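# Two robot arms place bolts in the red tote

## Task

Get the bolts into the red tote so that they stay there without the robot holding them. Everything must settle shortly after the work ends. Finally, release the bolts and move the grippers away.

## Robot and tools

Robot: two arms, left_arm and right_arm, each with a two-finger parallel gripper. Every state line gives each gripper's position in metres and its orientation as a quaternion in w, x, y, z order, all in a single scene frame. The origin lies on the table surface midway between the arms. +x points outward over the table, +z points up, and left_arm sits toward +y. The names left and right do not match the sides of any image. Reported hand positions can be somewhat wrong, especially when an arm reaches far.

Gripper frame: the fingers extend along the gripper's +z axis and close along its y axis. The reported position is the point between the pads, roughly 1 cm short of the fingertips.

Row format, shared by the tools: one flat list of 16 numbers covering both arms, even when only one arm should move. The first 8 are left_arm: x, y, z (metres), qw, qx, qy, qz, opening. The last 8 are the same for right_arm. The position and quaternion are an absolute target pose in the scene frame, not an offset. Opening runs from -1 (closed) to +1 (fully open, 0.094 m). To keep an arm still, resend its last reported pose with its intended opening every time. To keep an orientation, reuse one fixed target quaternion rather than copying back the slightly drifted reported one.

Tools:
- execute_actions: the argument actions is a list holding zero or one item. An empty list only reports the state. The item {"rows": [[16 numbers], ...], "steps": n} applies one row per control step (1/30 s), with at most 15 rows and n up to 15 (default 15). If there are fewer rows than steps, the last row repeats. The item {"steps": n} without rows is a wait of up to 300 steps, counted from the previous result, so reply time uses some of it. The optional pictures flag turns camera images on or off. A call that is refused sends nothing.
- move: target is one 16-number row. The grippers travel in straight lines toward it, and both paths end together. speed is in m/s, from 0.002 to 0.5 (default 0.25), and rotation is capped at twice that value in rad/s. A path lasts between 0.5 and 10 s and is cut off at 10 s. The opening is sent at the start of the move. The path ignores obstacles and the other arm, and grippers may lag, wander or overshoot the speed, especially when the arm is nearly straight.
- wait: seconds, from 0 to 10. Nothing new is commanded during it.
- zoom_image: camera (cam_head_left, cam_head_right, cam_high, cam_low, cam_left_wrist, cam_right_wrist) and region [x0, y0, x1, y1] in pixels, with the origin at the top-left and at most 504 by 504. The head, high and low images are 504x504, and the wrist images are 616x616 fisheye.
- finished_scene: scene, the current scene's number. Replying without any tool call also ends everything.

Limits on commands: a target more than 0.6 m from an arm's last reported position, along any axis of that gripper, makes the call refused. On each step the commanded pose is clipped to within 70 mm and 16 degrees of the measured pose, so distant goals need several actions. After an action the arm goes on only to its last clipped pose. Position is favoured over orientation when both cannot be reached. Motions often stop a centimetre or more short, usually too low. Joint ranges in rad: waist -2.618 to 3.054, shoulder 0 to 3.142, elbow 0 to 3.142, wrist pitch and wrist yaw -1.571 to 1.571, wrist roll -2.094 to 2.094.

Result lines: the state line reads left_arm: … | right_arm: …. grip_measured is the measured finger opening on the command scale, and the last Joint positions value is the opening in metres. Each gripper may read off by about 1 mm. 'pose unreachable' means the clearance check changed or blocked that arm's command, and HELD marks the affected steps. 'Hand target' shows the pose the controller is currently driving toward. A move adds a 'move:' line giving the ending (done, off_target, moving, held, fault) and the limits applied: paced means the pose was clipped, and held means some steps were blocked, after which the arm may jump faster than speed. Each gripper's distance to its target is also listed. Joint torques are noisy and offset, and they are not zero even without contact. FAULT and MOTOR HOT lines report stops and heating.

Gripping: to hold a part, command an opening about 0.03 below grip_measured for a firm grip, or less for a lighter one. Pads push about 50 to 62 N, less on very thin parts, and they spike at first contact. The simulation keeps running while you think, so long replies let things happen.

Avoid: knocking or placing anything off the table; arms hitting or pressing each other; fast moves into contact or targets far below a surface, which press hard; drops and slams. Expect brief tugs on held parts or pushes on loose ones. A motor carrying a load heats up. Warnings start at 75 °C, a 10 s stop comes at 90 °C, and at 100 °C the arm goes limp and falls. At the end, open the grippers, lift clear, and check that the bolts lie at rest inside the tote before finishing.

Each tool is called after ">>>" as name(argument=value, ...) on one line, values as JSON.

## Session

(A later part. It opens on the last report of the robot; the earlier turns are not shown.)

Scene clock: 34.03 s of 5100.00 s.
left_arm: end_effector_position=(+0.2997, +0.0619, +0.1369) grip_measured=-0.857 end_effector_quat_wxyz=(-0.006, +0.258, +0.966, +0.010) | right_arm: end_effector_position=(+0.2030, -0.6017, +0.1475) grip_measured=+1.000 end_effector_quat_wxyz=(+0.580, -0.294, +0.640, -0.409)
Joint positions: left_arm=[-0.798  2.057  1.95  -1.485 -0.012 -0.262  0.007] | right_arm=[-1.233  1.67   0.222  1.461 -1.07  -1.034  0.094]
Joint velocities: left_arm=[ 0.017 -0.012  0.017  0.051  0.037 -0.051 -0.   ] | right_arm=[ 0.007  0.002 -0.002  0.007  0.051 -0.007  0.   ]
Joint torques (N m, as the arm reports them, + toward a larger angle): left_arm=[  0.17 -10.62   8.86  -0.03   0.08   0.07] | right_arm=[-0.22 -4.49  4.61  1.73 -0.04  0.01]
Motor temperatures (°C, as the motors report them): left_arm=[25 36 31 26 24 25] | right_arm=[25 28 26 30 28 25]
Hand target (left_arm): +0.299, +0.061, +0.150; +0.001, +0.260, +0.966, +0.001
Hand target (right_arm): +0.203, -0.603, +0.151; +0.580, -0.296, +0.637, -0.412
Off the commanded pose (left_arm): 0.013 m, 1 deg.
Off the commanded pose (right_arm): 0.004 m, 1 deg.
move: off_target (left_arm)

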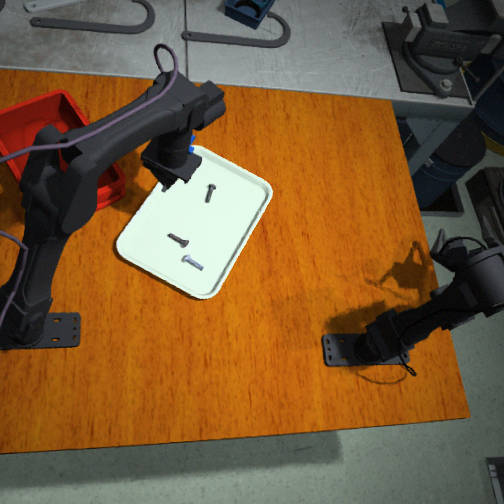

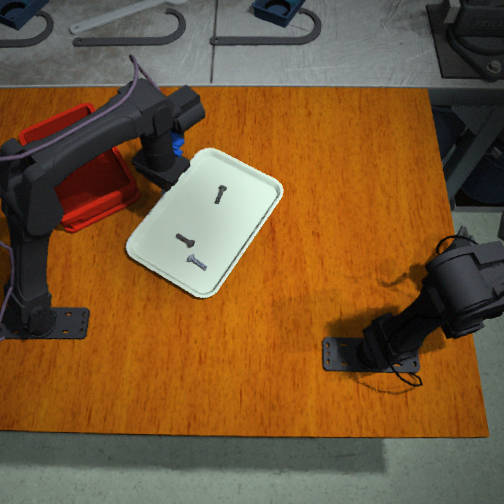

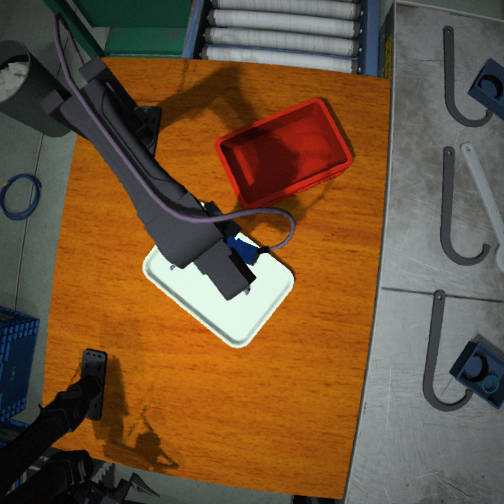

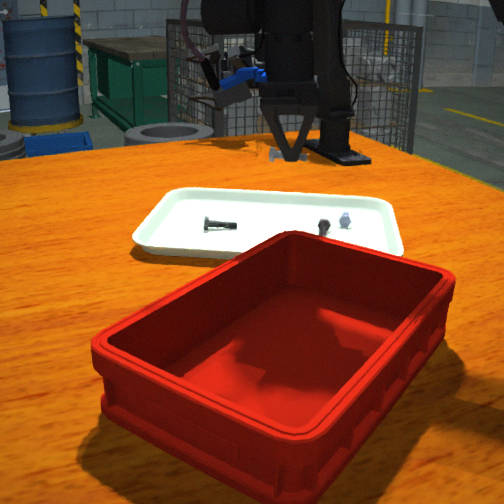

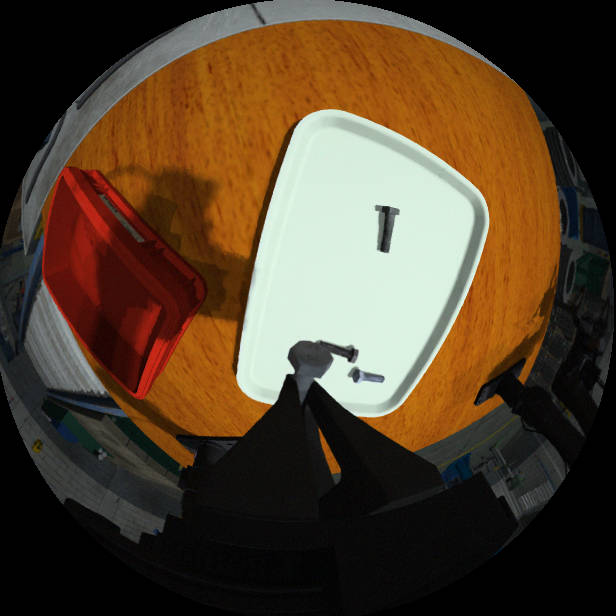

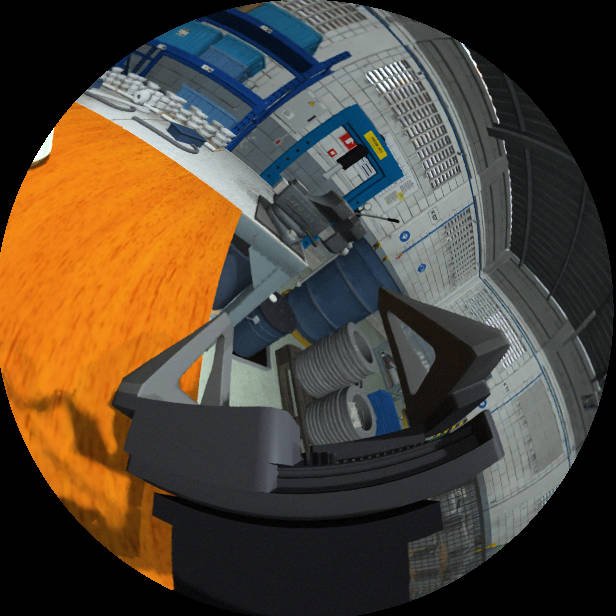

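>>> move(target=[0.455,0.335,0.145,0,0.38,0.92,0,-0.885,0.203,-0.603,0.151,0.58,-0.296,0.637,-0.412,1])

>>> move(target=[0.47,0.34,0.03,0,0.38,0.92,0,-0.885,0.203,-0.603,0.151,0.58,-0.296,0.637,-0.412,1], speed=0.15)

>>> move(target=[0.47,0.34,0.03,0,0.38,0.92,0,-0.45,0.203,-0.603,0.151,0.58,-0.296,0.637,-0.412,1])

>>> move(target=[0.44,0.3,0.15,0,0.38,0.92,0,-0.45,0.203,-0.603,0.151,0.58,-0.296,0.637,-0.412,1])

>>> move(target=[0.37,0.1,0.14,0,0.2,0.98,0,-0.2,0.203,-0.603,0.151,0.58,-0.296,0.637,-0.412,1])

>>> move(target=[0.343,-0.05,0.042,0,0.2,0.98,0,-0.2,0.203,-0.603,0.151,0.58,-0.296,0.637,-0.412,1])

Scene clock: 44.73 s of 5100.00 s.
left_arm: end_effector_position=(+0.4529, +0.3433, +0.1377) grip_measured=-0.857 end_effector_quat_wxyz=(+0.005, +0.375, +0.927, +0.014) | right_arm: end_effector_position=(+0.2030, -0.6017, +0.1475) grip_measured=+1.000 end_effector_quat_wxyz=(+0.580, -0.294, +0.640, -0.409)
Joint positions: left_arm=[-0.003  2.218  2.206 -1.537 -0.023  0.779  0.007] | right_arm=[-1.233  1.67   0.222  1.461 -1.07  -1.034  0.094]
Joint velocities: left_arm=[-0.012 -0.002 -0.012  0.051  0.007 -0.022 -0.001] | right_arm=[-0.017  0.002 -0.007  0.037  0.037 -0.095  0.   ]
Joint torques (N m, as the arm reports them, + toward a larger angle): left_arm=[ -0.19 -10.52   9.22   0.05   0.01   0.02] | right_arm=[-0.13 -4.41  4.62  1.72 -0.07 -0.01]
Motor temperatures (°C, as the motors report them): left_arm=[25 36 31 26 24 25] | right_arm=[25 28 26 30 28 25]
Hand target (left_arm): +0.453, +0.339, +0.145; +0.011, +0.382, +0.924, +0.014
Hand target (right_arm): +0.203, -0.603, +0.151; +0.580, -0.296, +0.637, -0.412
Off the commanded pose (left_arm): 0.011 m, 2 deg.
Off the commanded pose (right_arm): 0.004 m, 1 deg.
joint sent to its limit (left arm) — the command would take joint 4 (wrist pitch) past its lower limit, so that joint was sent only as far as its limit.
After step 90, 5.80 s passed at rest.
move: off_target (left_arm)

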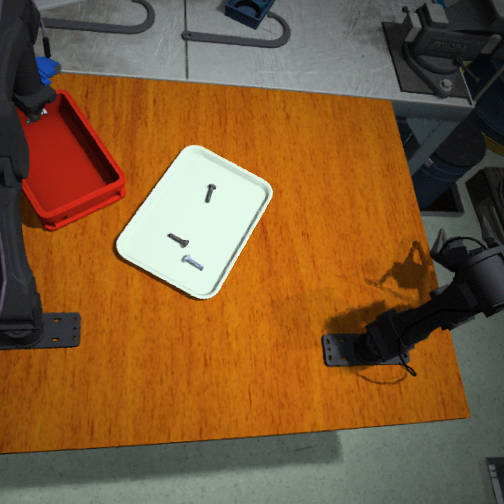

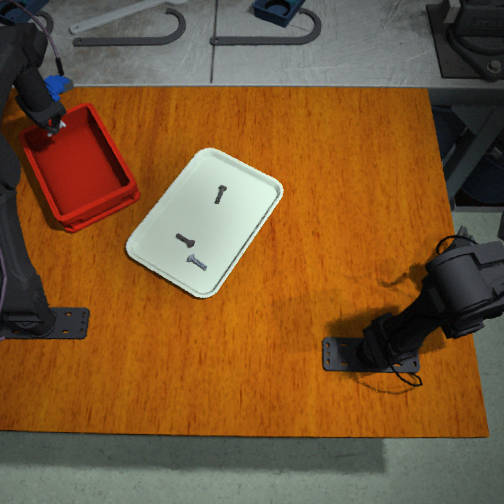

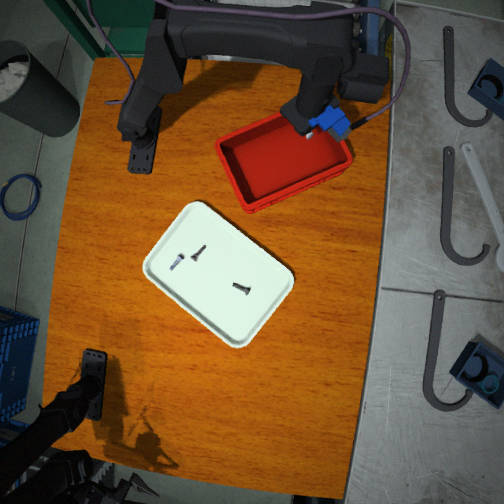

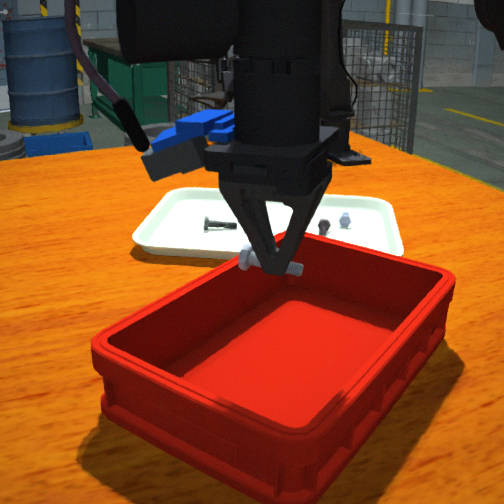

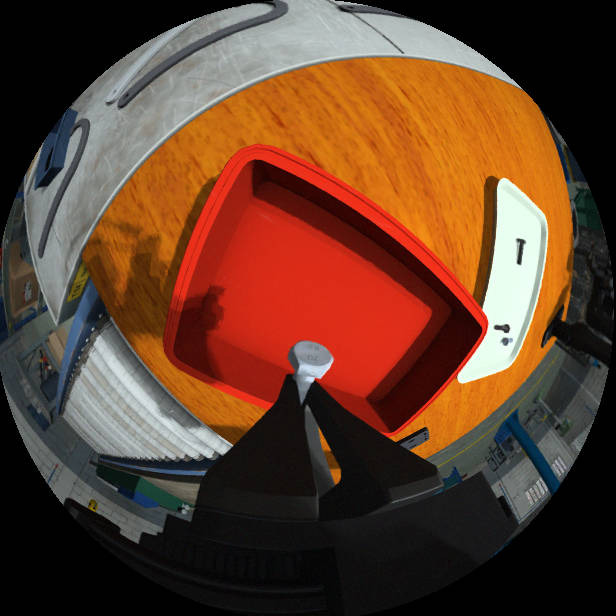

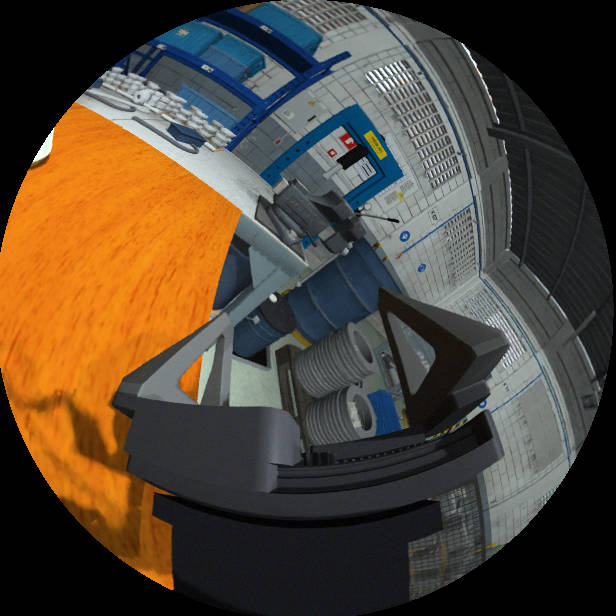

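Scene clock: 46.03 s of 5100.00 s.
left_arm: end_effector_position=(+0.4663, +0.3417, +0.0277) grip_measured=-0.857 end_effector_quat_wxyz=(-0.013, +0.380, +0.925, +0.001) | right_arm: end_effector_position=(+0.2030, -0.6017, +0.1475) grip_measured=+1.000 end_effector_quat_wxyz=(+0.580, -0.294, +0.640, -0.409)
Joint positions: left_arm=[-0.003  2.32   1.937 -1.211 -0.013  0.79   0.007] | right_arm=[-1.233  1.67   0.222  1.461 -1.07  -1.034  0.094]
Joint velocities: left_arm=[-0.017 -0.012 -0.007  0.066  0.066 -0.037  0.001] | right_arm=[ 0.017 -0.017 -0.002 -0.095 -0.051  0.051  0.   ]
Joint torques (N m, as the arm reports them, + toward a larger angle): left_arm=[  0.05 -11.8    6.15   0.37   0.05   0.07] | right_arm=[-0.19 -4.39  4.63  1.73 -0.05  0.  ]
Motor temperatures (°C, as the motors report them): left_arm=[25 36 31 26 24 25] | right_arm=[25 28 26 30 28 25]
Hand target (left_arm): +0.471, +0.340, +0.030; -0.000, +0.382, +0.924, +0.000
Hand target (right_arm): +0.203, -0.603, +0.151; +0.580, -0.296, +0.637, -0.412
Off the commanded pose (left_arm): 0.005 m, 2 deg.
Off the commanded pose (right_arm): 0.004 m, 1 deg.
move: done

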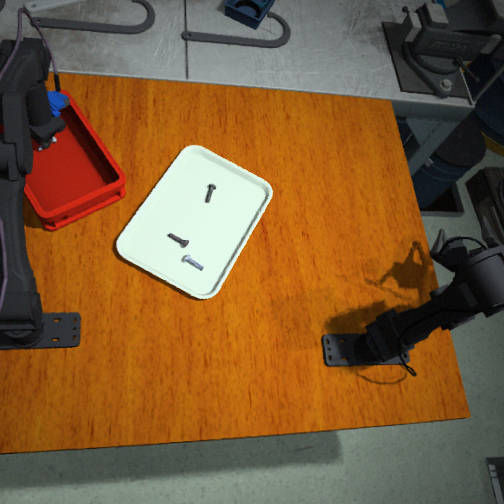

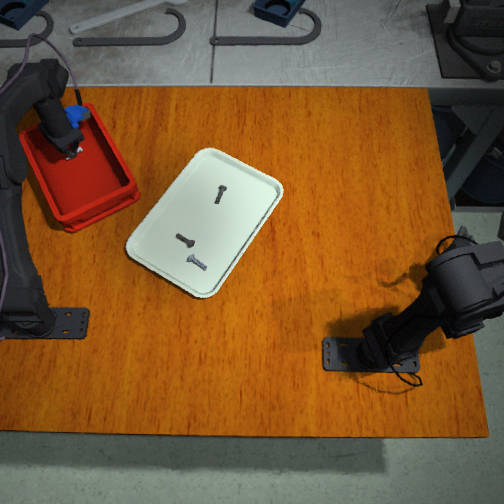

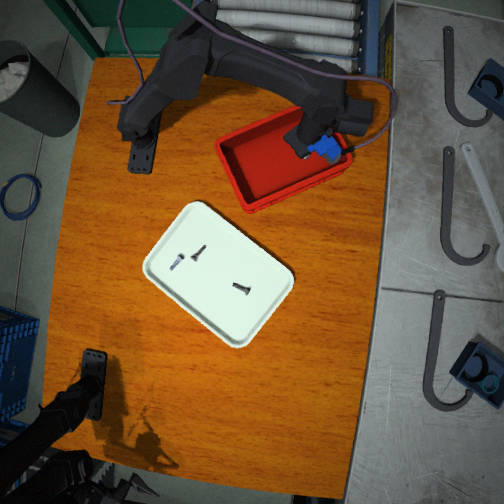

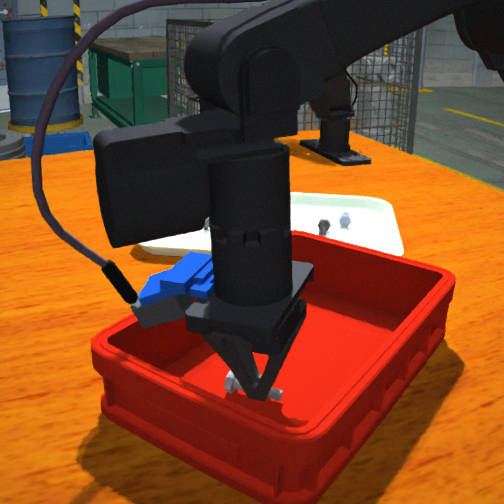

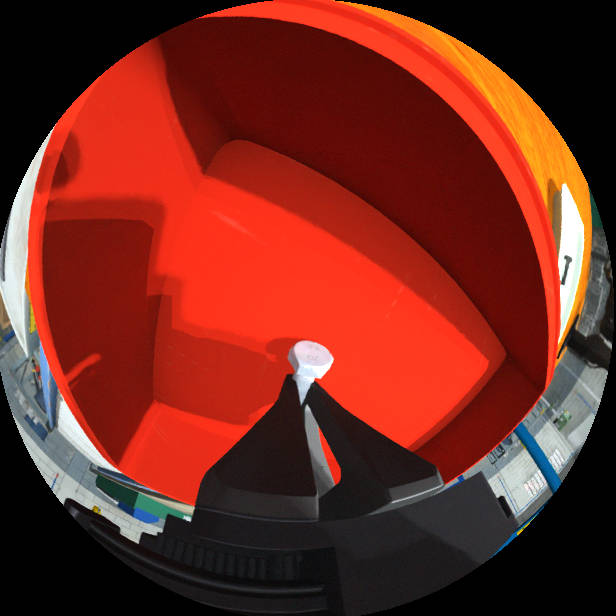

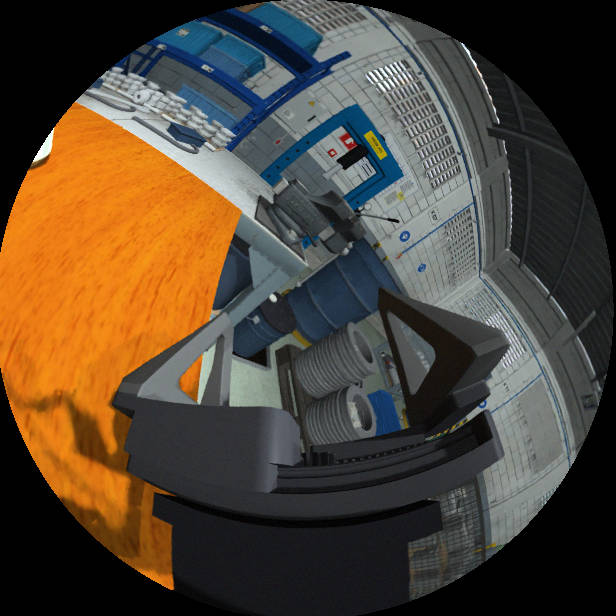

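Scene clock: 46.73 s of 5100.00 s.
left_arm: end_effector_position=(+0.4672, +0.3417, +0.0277) grip_measured=-0.453 end_effector_quat_wxyz=(-0.012, +0.380, +0.925, +0.002) | right_arm: end_effector_position=(+0.2030, -0.6017, +0.1475) grip_measured=+1.000 end_effector_quat_wxyz=(+0.580, -0.294, +0.640, -0.409)
Joint positions: left_arm=[-0.003  2.32   1.937 -1.208 -0.013  0.79   0.026] | right_arm=[-1.233  1.67   0.222  1.461 -1.07  -1.034  0.094]
Joint velocities: left_arm=[-0.002 -0.002 -0.007  0.022  0.007 -0.007  0.001] | right_arm=[-0.007  0.002 -0.012  0.007  0.007  0.022  0.   ]
Joint torques (N m, as the arm reports them, + toward a larger angle): left_arm=[  0.12 -11.91   5.52   0.39   0.07   0.1 ] | right_arm=[-0.11 -4.43  4.59  1.7  -0.05 -0.01]
Motor temperatures (°C, as the motors report them): left_arm=[25 36 31 26 24 25] | right_arm=[25 28 26 30 28 25]
Hand target (left_arm): +0.470, +0.340, +0.030; -0.000, +0.382, +0.924, +0.000
Hand target (right_arm): +0.203, -0.603, +0.151; +0.580, -0.296, +0.637, -0.412
Off the commanded pose (left_arm): 0.004 m, 1 deg.
Off the commanded pose (right_arm): 0.004 m, 1 deg.
move: done

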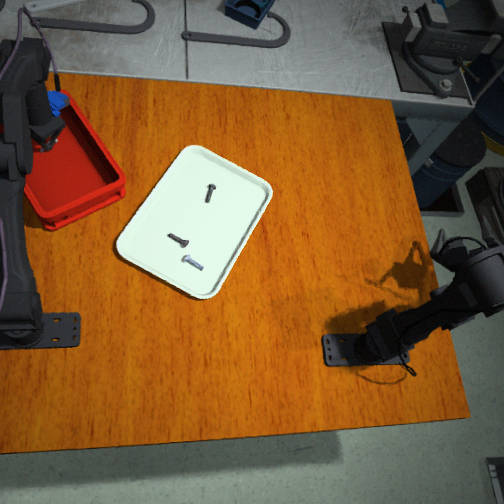

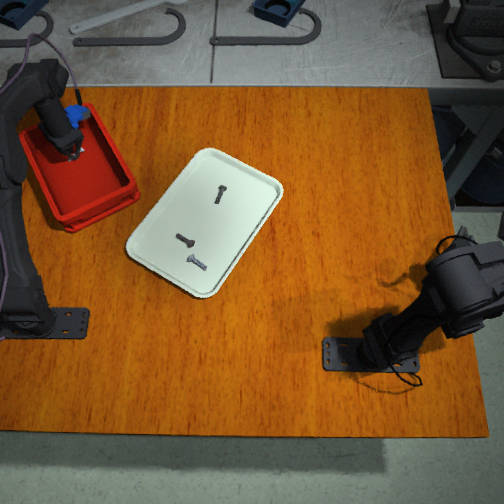

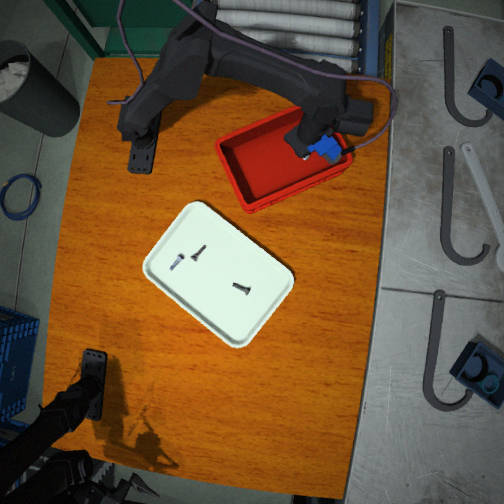

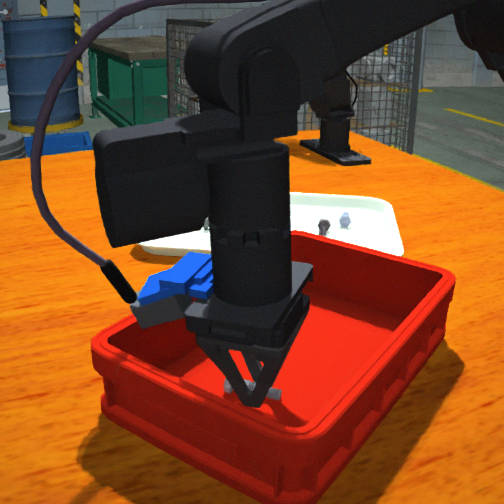

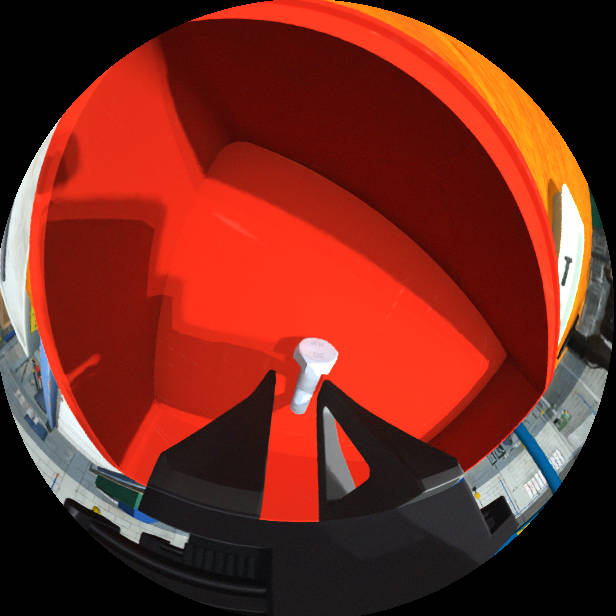

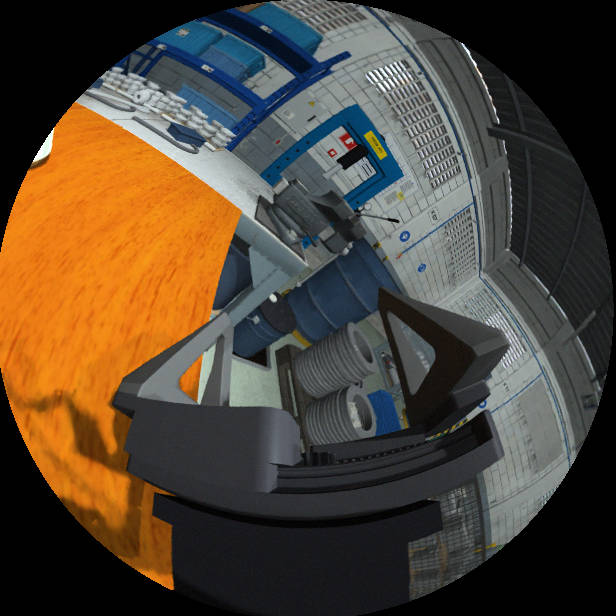

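Scene clock: 47.90 s of 5100.00 s.
left_arm: end_effector_position=(+0.4421, +0.3021, +0.1396) grip_measured=-0.453 end_effector_quat_wxyz=(+0.003, +0.383, +0.924, +0.005) | right_arm: end_effector_position=(+0.2030, -0.6017, +0.1475) grip_measured=+1.000 end_effector_quat_wxyz=(+0.580, -0.294, +0.640, -0.409)
Joint positions: left_arm=[-0.094  2.184  2.158 -1.536 -0.008  0.705  0.026] | right_arm=[-1.233  1.67   0.222  1.461 -1.07  -1.034  0.094]
Joint velocities: left_arm=[-0.012 -0.012  0.017 -0.081  0.022 -0.007  0.   ] | right_arm=[-0.002 -0.002  0.012 -0.066  0.081 -0.022  0.   ]
Joint torques (N m, as the arm reports them, + toward a larger angle): left_arm=[  0.11 -11.22   7.79   0.     0.05  -0.05] | right_arm=[-0.19 -4.41  4.52  1.73 -0.06  0.02]
Motor temperatures (°C, as the motors report them): left_arm=[25 36 31 26 24 25] | right_arm=[25 28 26 30 28 25]
Hand target (left_arm): +0.439, +0.300, +0.150; +0.009, +0.382, +0.924, +0.002
Hand target (right_arm): +0.203, -0.603, +0.151; +0.580, -0.296, +0.637, -0.412
Off the commanded pose (left_arm): 0.011 m, 1 deg.
Off the commanded pose (right_arm): 0.004 m, 1 deg.
joint sent to its limit (left arm) — the command would take joint 4 (wrist pitch) past its lower limit, so that joint was sent only as far as its limit.
move: off_target (left_arm)

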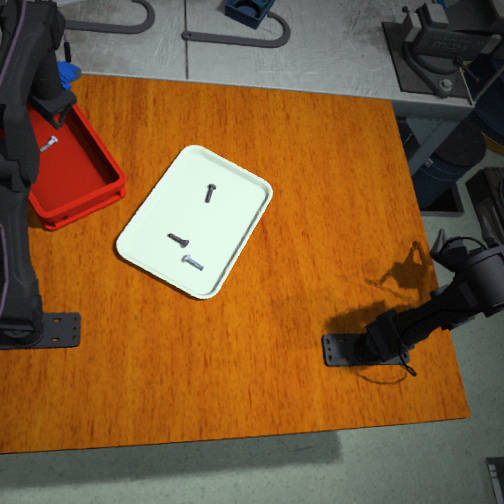

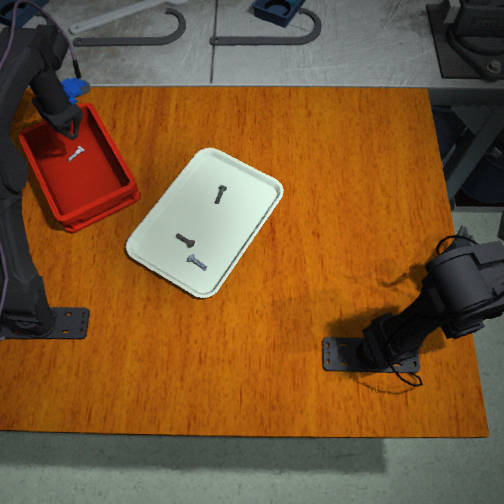

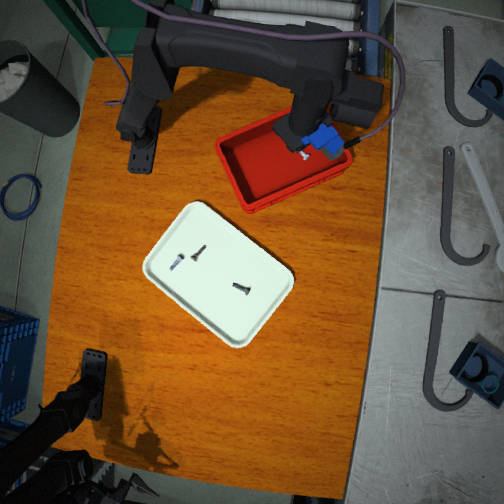

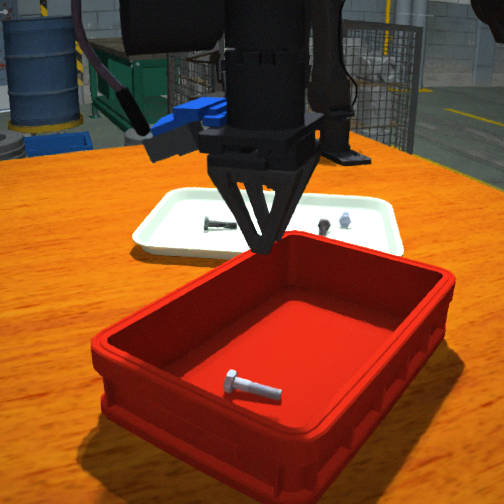

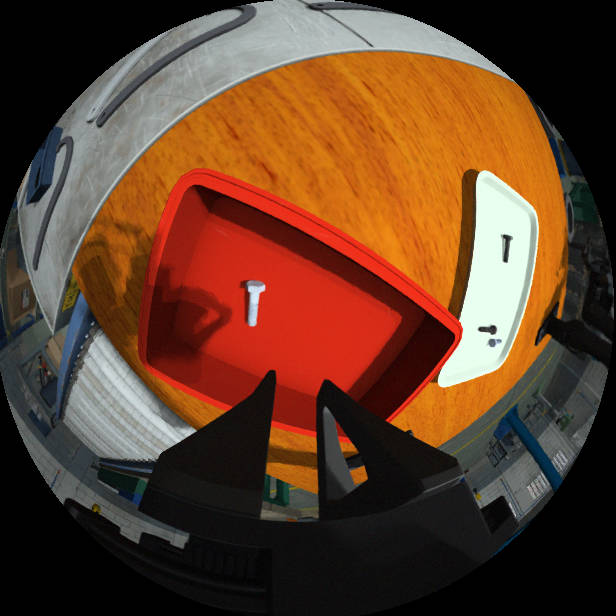

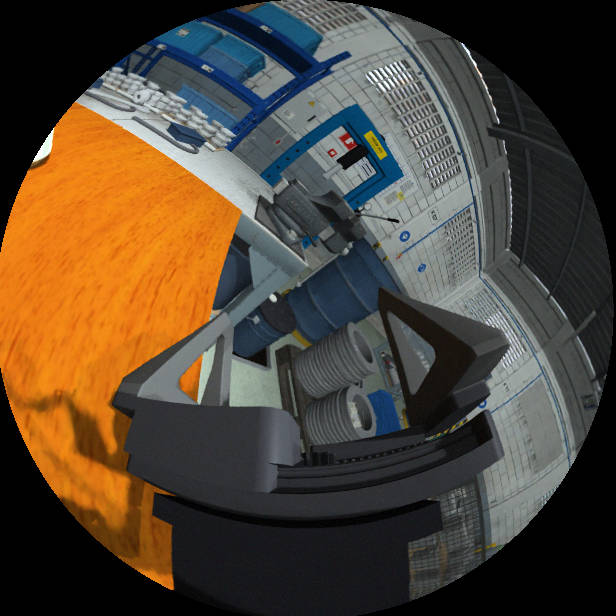

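Scene clock: 49.47 s of 5100.00 s.
left_arm: end_effector_position=(+0.3677, +0.0954, +0.1342) grip_measured=-0.203 end_effector_quat_wxyz=(-0.005, +0.207, +0.978, -0.006) | right_arm: end_effector_position=(+0.2030, -0.6017, +0.1475) grip_measured=+1.000 end_effector_quat_wxyz=(+0.580, -0.294, +0.640, -0.409)
Joint positions: left_arm=[-0.615  2.188  2.142 -1.529  0.014 -0.184  0.037] | right_arm=[-1.233  1.67   0.222  1.461 -1.07  -1.034  0.094]
Joint velocities: left_arm=[-0.002  0.007 -0.007 -0.051 -0.066 -0.066 -0.   ] | right_arm=[-0.002 -0.002 -0.002 -0.037 -0.095  0.022  0.   ]
Joint torques (N m, as the arm reports them, + toward a larger angle): left_arm=[ 0.44 -9.96  9.09  0.03 -0.03 -0.04] | right_arm=[-0.21 -4.37  4.69  1.71 -0.04  0.02]
Motor temperatures (°C, as the motors report them): left_arm=[25 36 31 25 24 25] | right_arm=[25 28 26 30 28 25]
Hand target (left_arm): +0.371, +0.098, +0.140; +0.000, +0.200, +0.980, -0.006
Hand target (right_arm): +0.203, -0.603, +0.151; +0.580, -0.296, +0.637, -0.412
Off the commanded pose (left_arm): 0.008 m, 1 deg.
Off the commanded pose (right_arm): 0.004 m, 1 deg.
move: done

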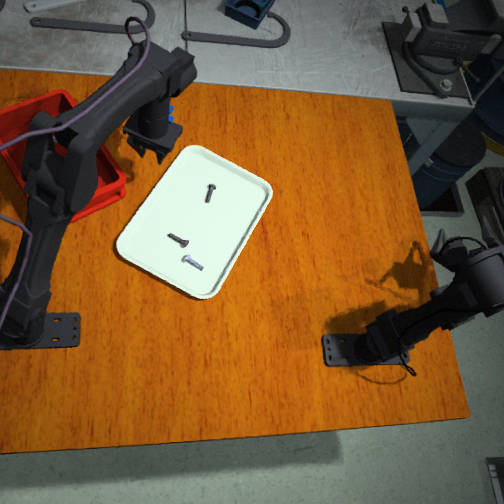

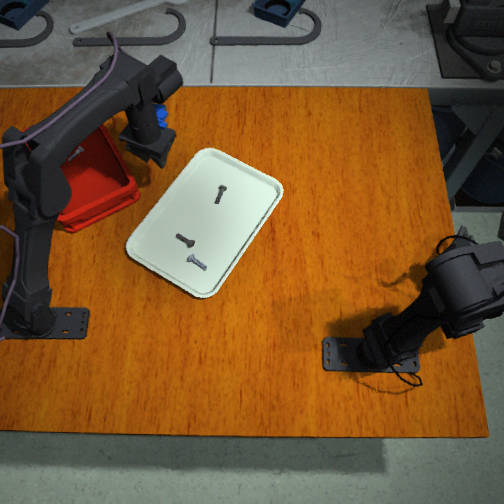

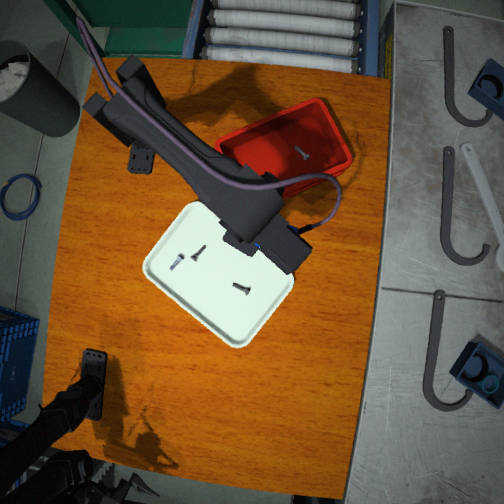

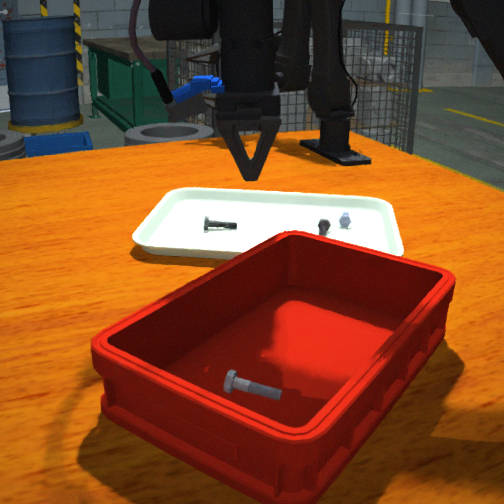

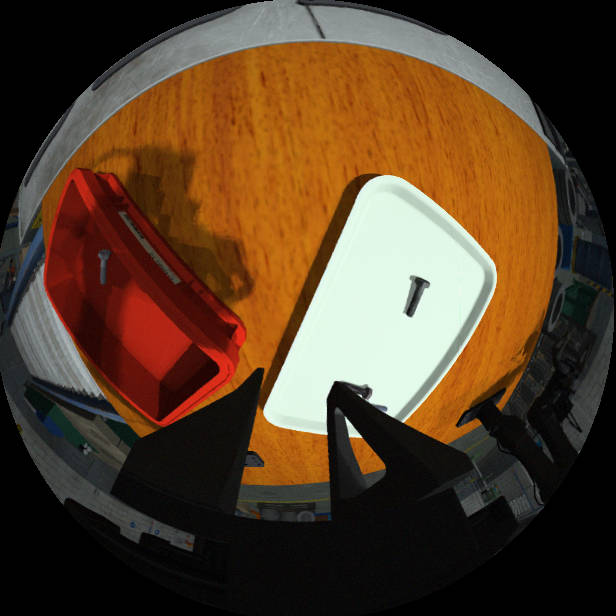

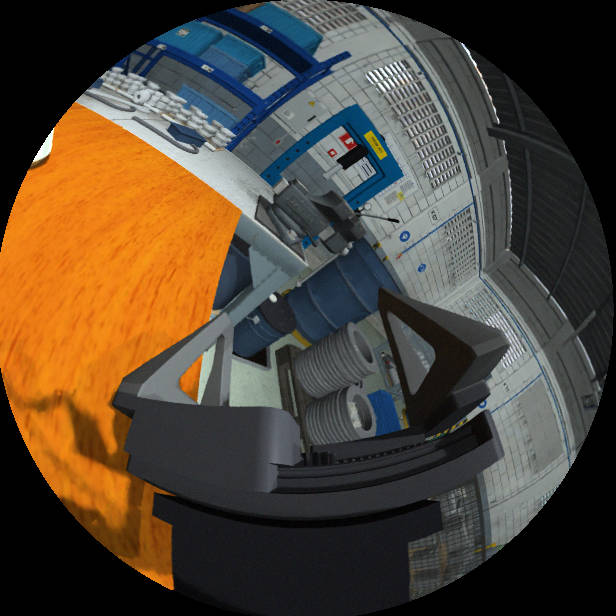

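Scene clock: 50.97 s of 5100.00 s.
left_arm: end_effector_position=(+0.3413, -0.0544, +0.0403) grip_measured=-0.203 end_effector_quat_wxyz=(-0.001, +0.205, +0.979, -0.008) | right_arm: end_effector_position=(+0.2030, -0.6017, +0.1475) grip_measured=+1.000 end_effector_quat_wxyz=(+0.580, -0.294, +0.640, -0.409)
Joint positions: left_arm=[-0.894  2.644  2.581 -1.499  0.014 -0.468  0.037] | right_arm=[-1.233  1.67   0.222  1.461 -1.07  -1.034  0.094]
Joint velocities: left_arm=[-0.027  0.017  0.012 -0.051 -0.022  0.007 -0.001] | right_arm=[-0.012 -0.012 -0.042 -0.066 -0.022 -0.007  0.   ]
Joint torques (N m, as the arm reports them, + toward a larger angle): left_arm=[  0.31 -11.91   9.04   0.02  -0.08  -0.03] | right_arm=[-0.16 -4.44  4.6   1.71 -0.05  0.02]
Motor temperatures (°C, as the motors report them): left_arm=[25 36 31 25 24 25] | right_arm=[25 28 26 30 28 25]
Hand target (left_arm): +0.344, -0.051, +0.043; -0.000, +0.200, +0.980, -0.003
Hand target (right_arm): +0.203, -0.603, +0.151; +0.580, -0.296, +0.637, -0.412
Off the commanded pose (left_arm): 0.005 m, 1 deg.
Off the commanded pose (right_arm): 0.004 m, 1 deg.
move: done

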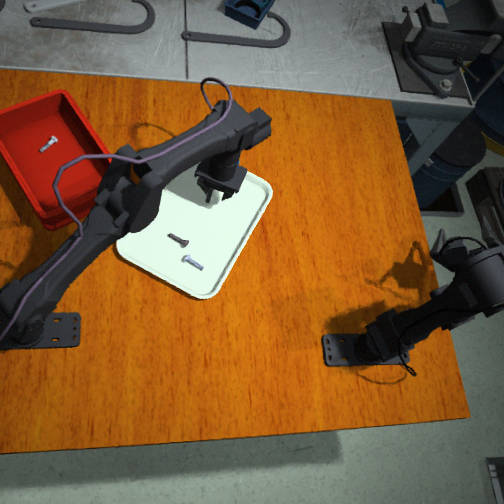

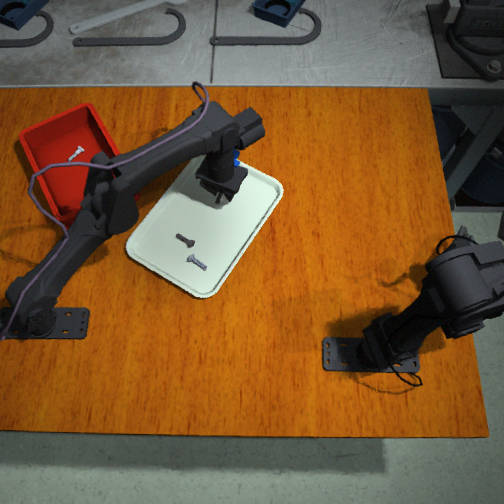

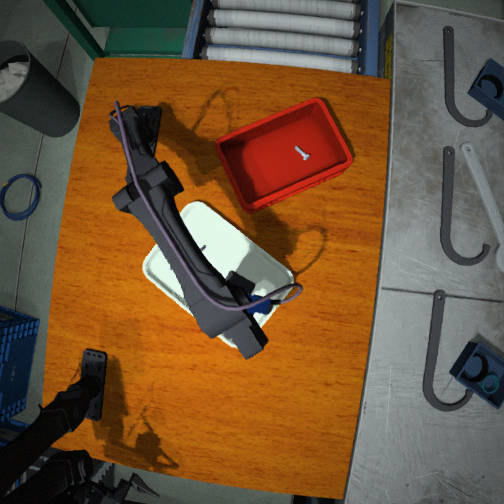

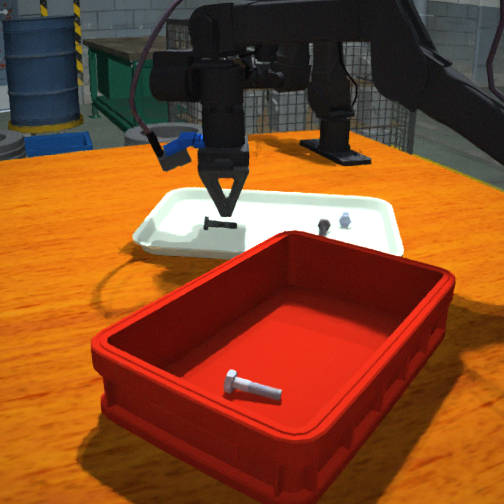

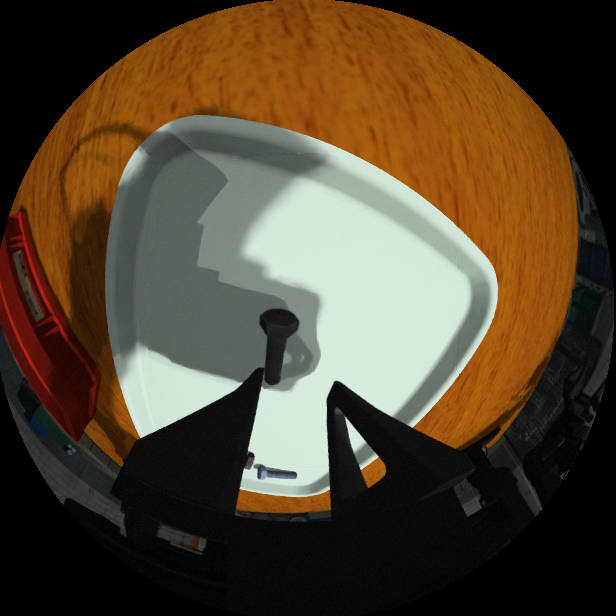

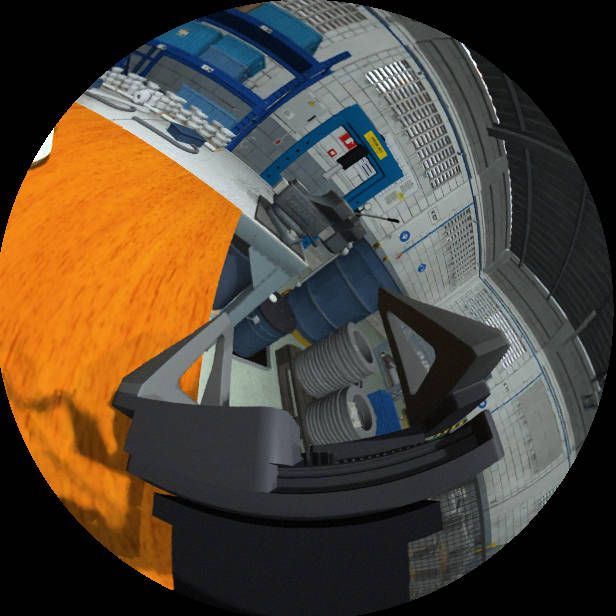

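>>> move(target=[0.355,-0.038,0.027,0,0.19,0.98,0,-0.2,0.203,-0.603,0.151,0.58,-0.296,0.637,-0.412,1], speed=0.05)

Scene clock: 54.97 s of 5100.00 s.
left_arm: end_effector_position=(+0.3433, -0.0399, +0.0201) grip_measured=-0.202 end_effector_quat_wxyz=(-0.022, +0.194, +0.981, +0.004) | right_arm: end_effector_position=(+0.2030, -0.6017, +0.1475) grip_measured=+1.000 end_effector_quat_wxyz=(+0.580, -0.294, +0.640, -0.409)
Joint positions: left_arm=[-0.869  2.636  2.483 -1.457  0.022 -0.465  0.037] | right_arm=[-1.233  1.67   0.222  1.461 -1.07  -1.034  0.094]
Joint velocities: left_arm=[ 0.007 -0.022  0.007 -0.022 -0.037  0.022 -0.001] | right_arm=[-0.002  0.002  0.012  0.007 -0.007  0.022  0.   ]
Joint torques (N m, as the arm reports them, + toward a larger angle): left_arm=[  0.72 -14.55   4.78   0.44  -0.21   0.06] | right_arm=[-0.21 -4.39  4.62  1.73 -0.06  0.02]
Motor temperatures (°C, as the motors report them): left_arm=[25 37 31 25 24 25] | right_arm=[25 28 26 30 28 25]
Hand target (left_arm): +0.355, -0.038, +0.027; -0.001, +0.190, +0.982, +0.001
Hand target (right_arm): +0.203, -0.603, +0.151; +0.580, -0.296, +0.637, -0.412
Off the commanded pose (left_arm): 0.014 m, 3 deg.
Off the commanded pose (right_arm): 0.004 m, 1 deg.
After step 90, 0.27 s passed at rest.
move: off_target (left_arm)

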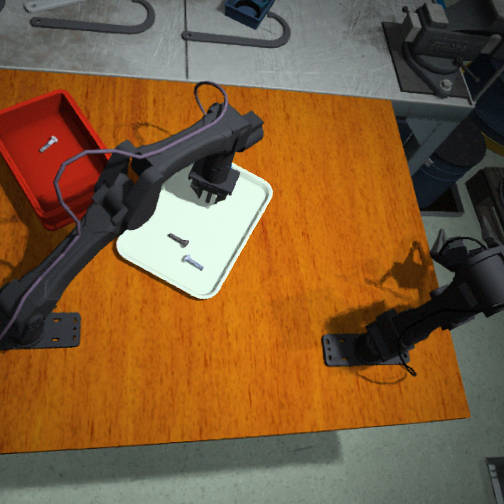

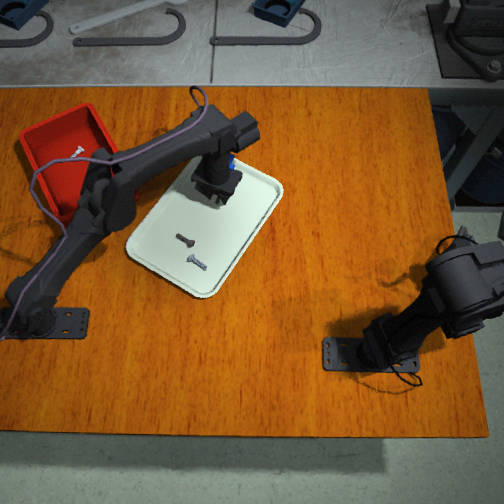

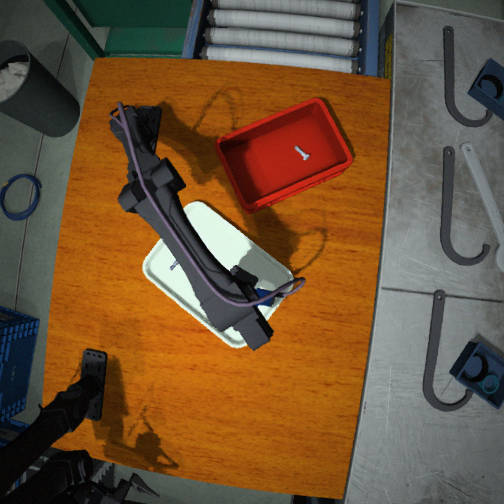

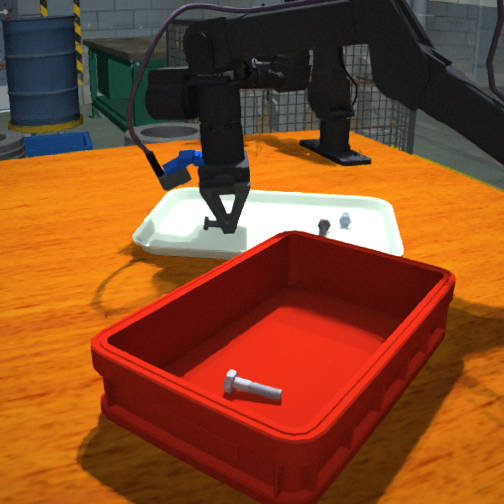

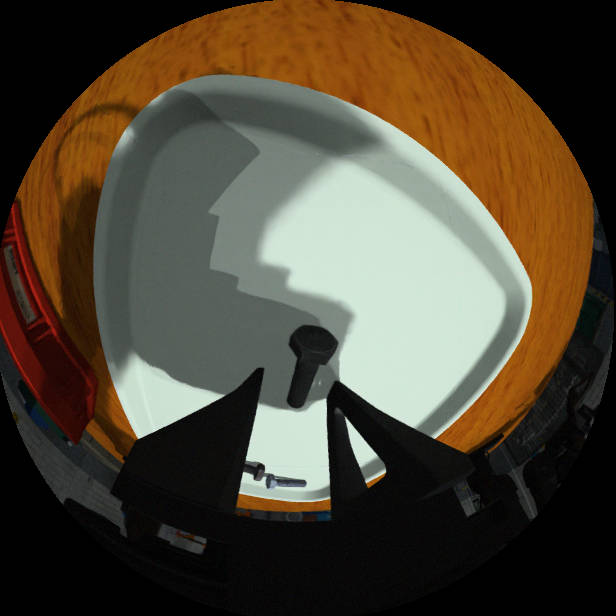

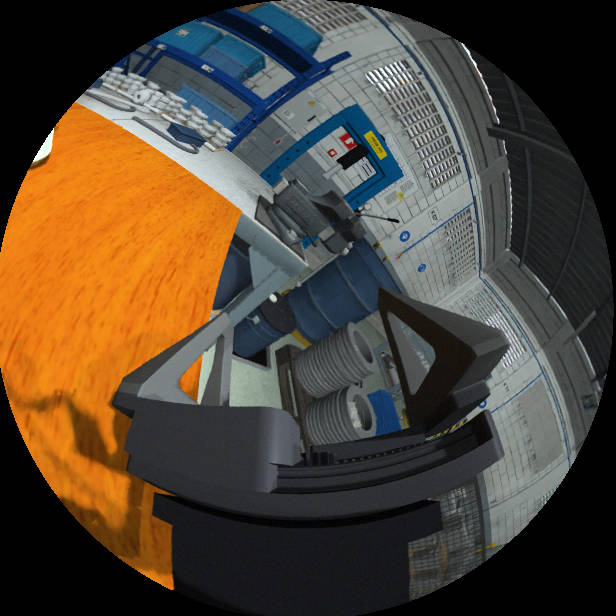

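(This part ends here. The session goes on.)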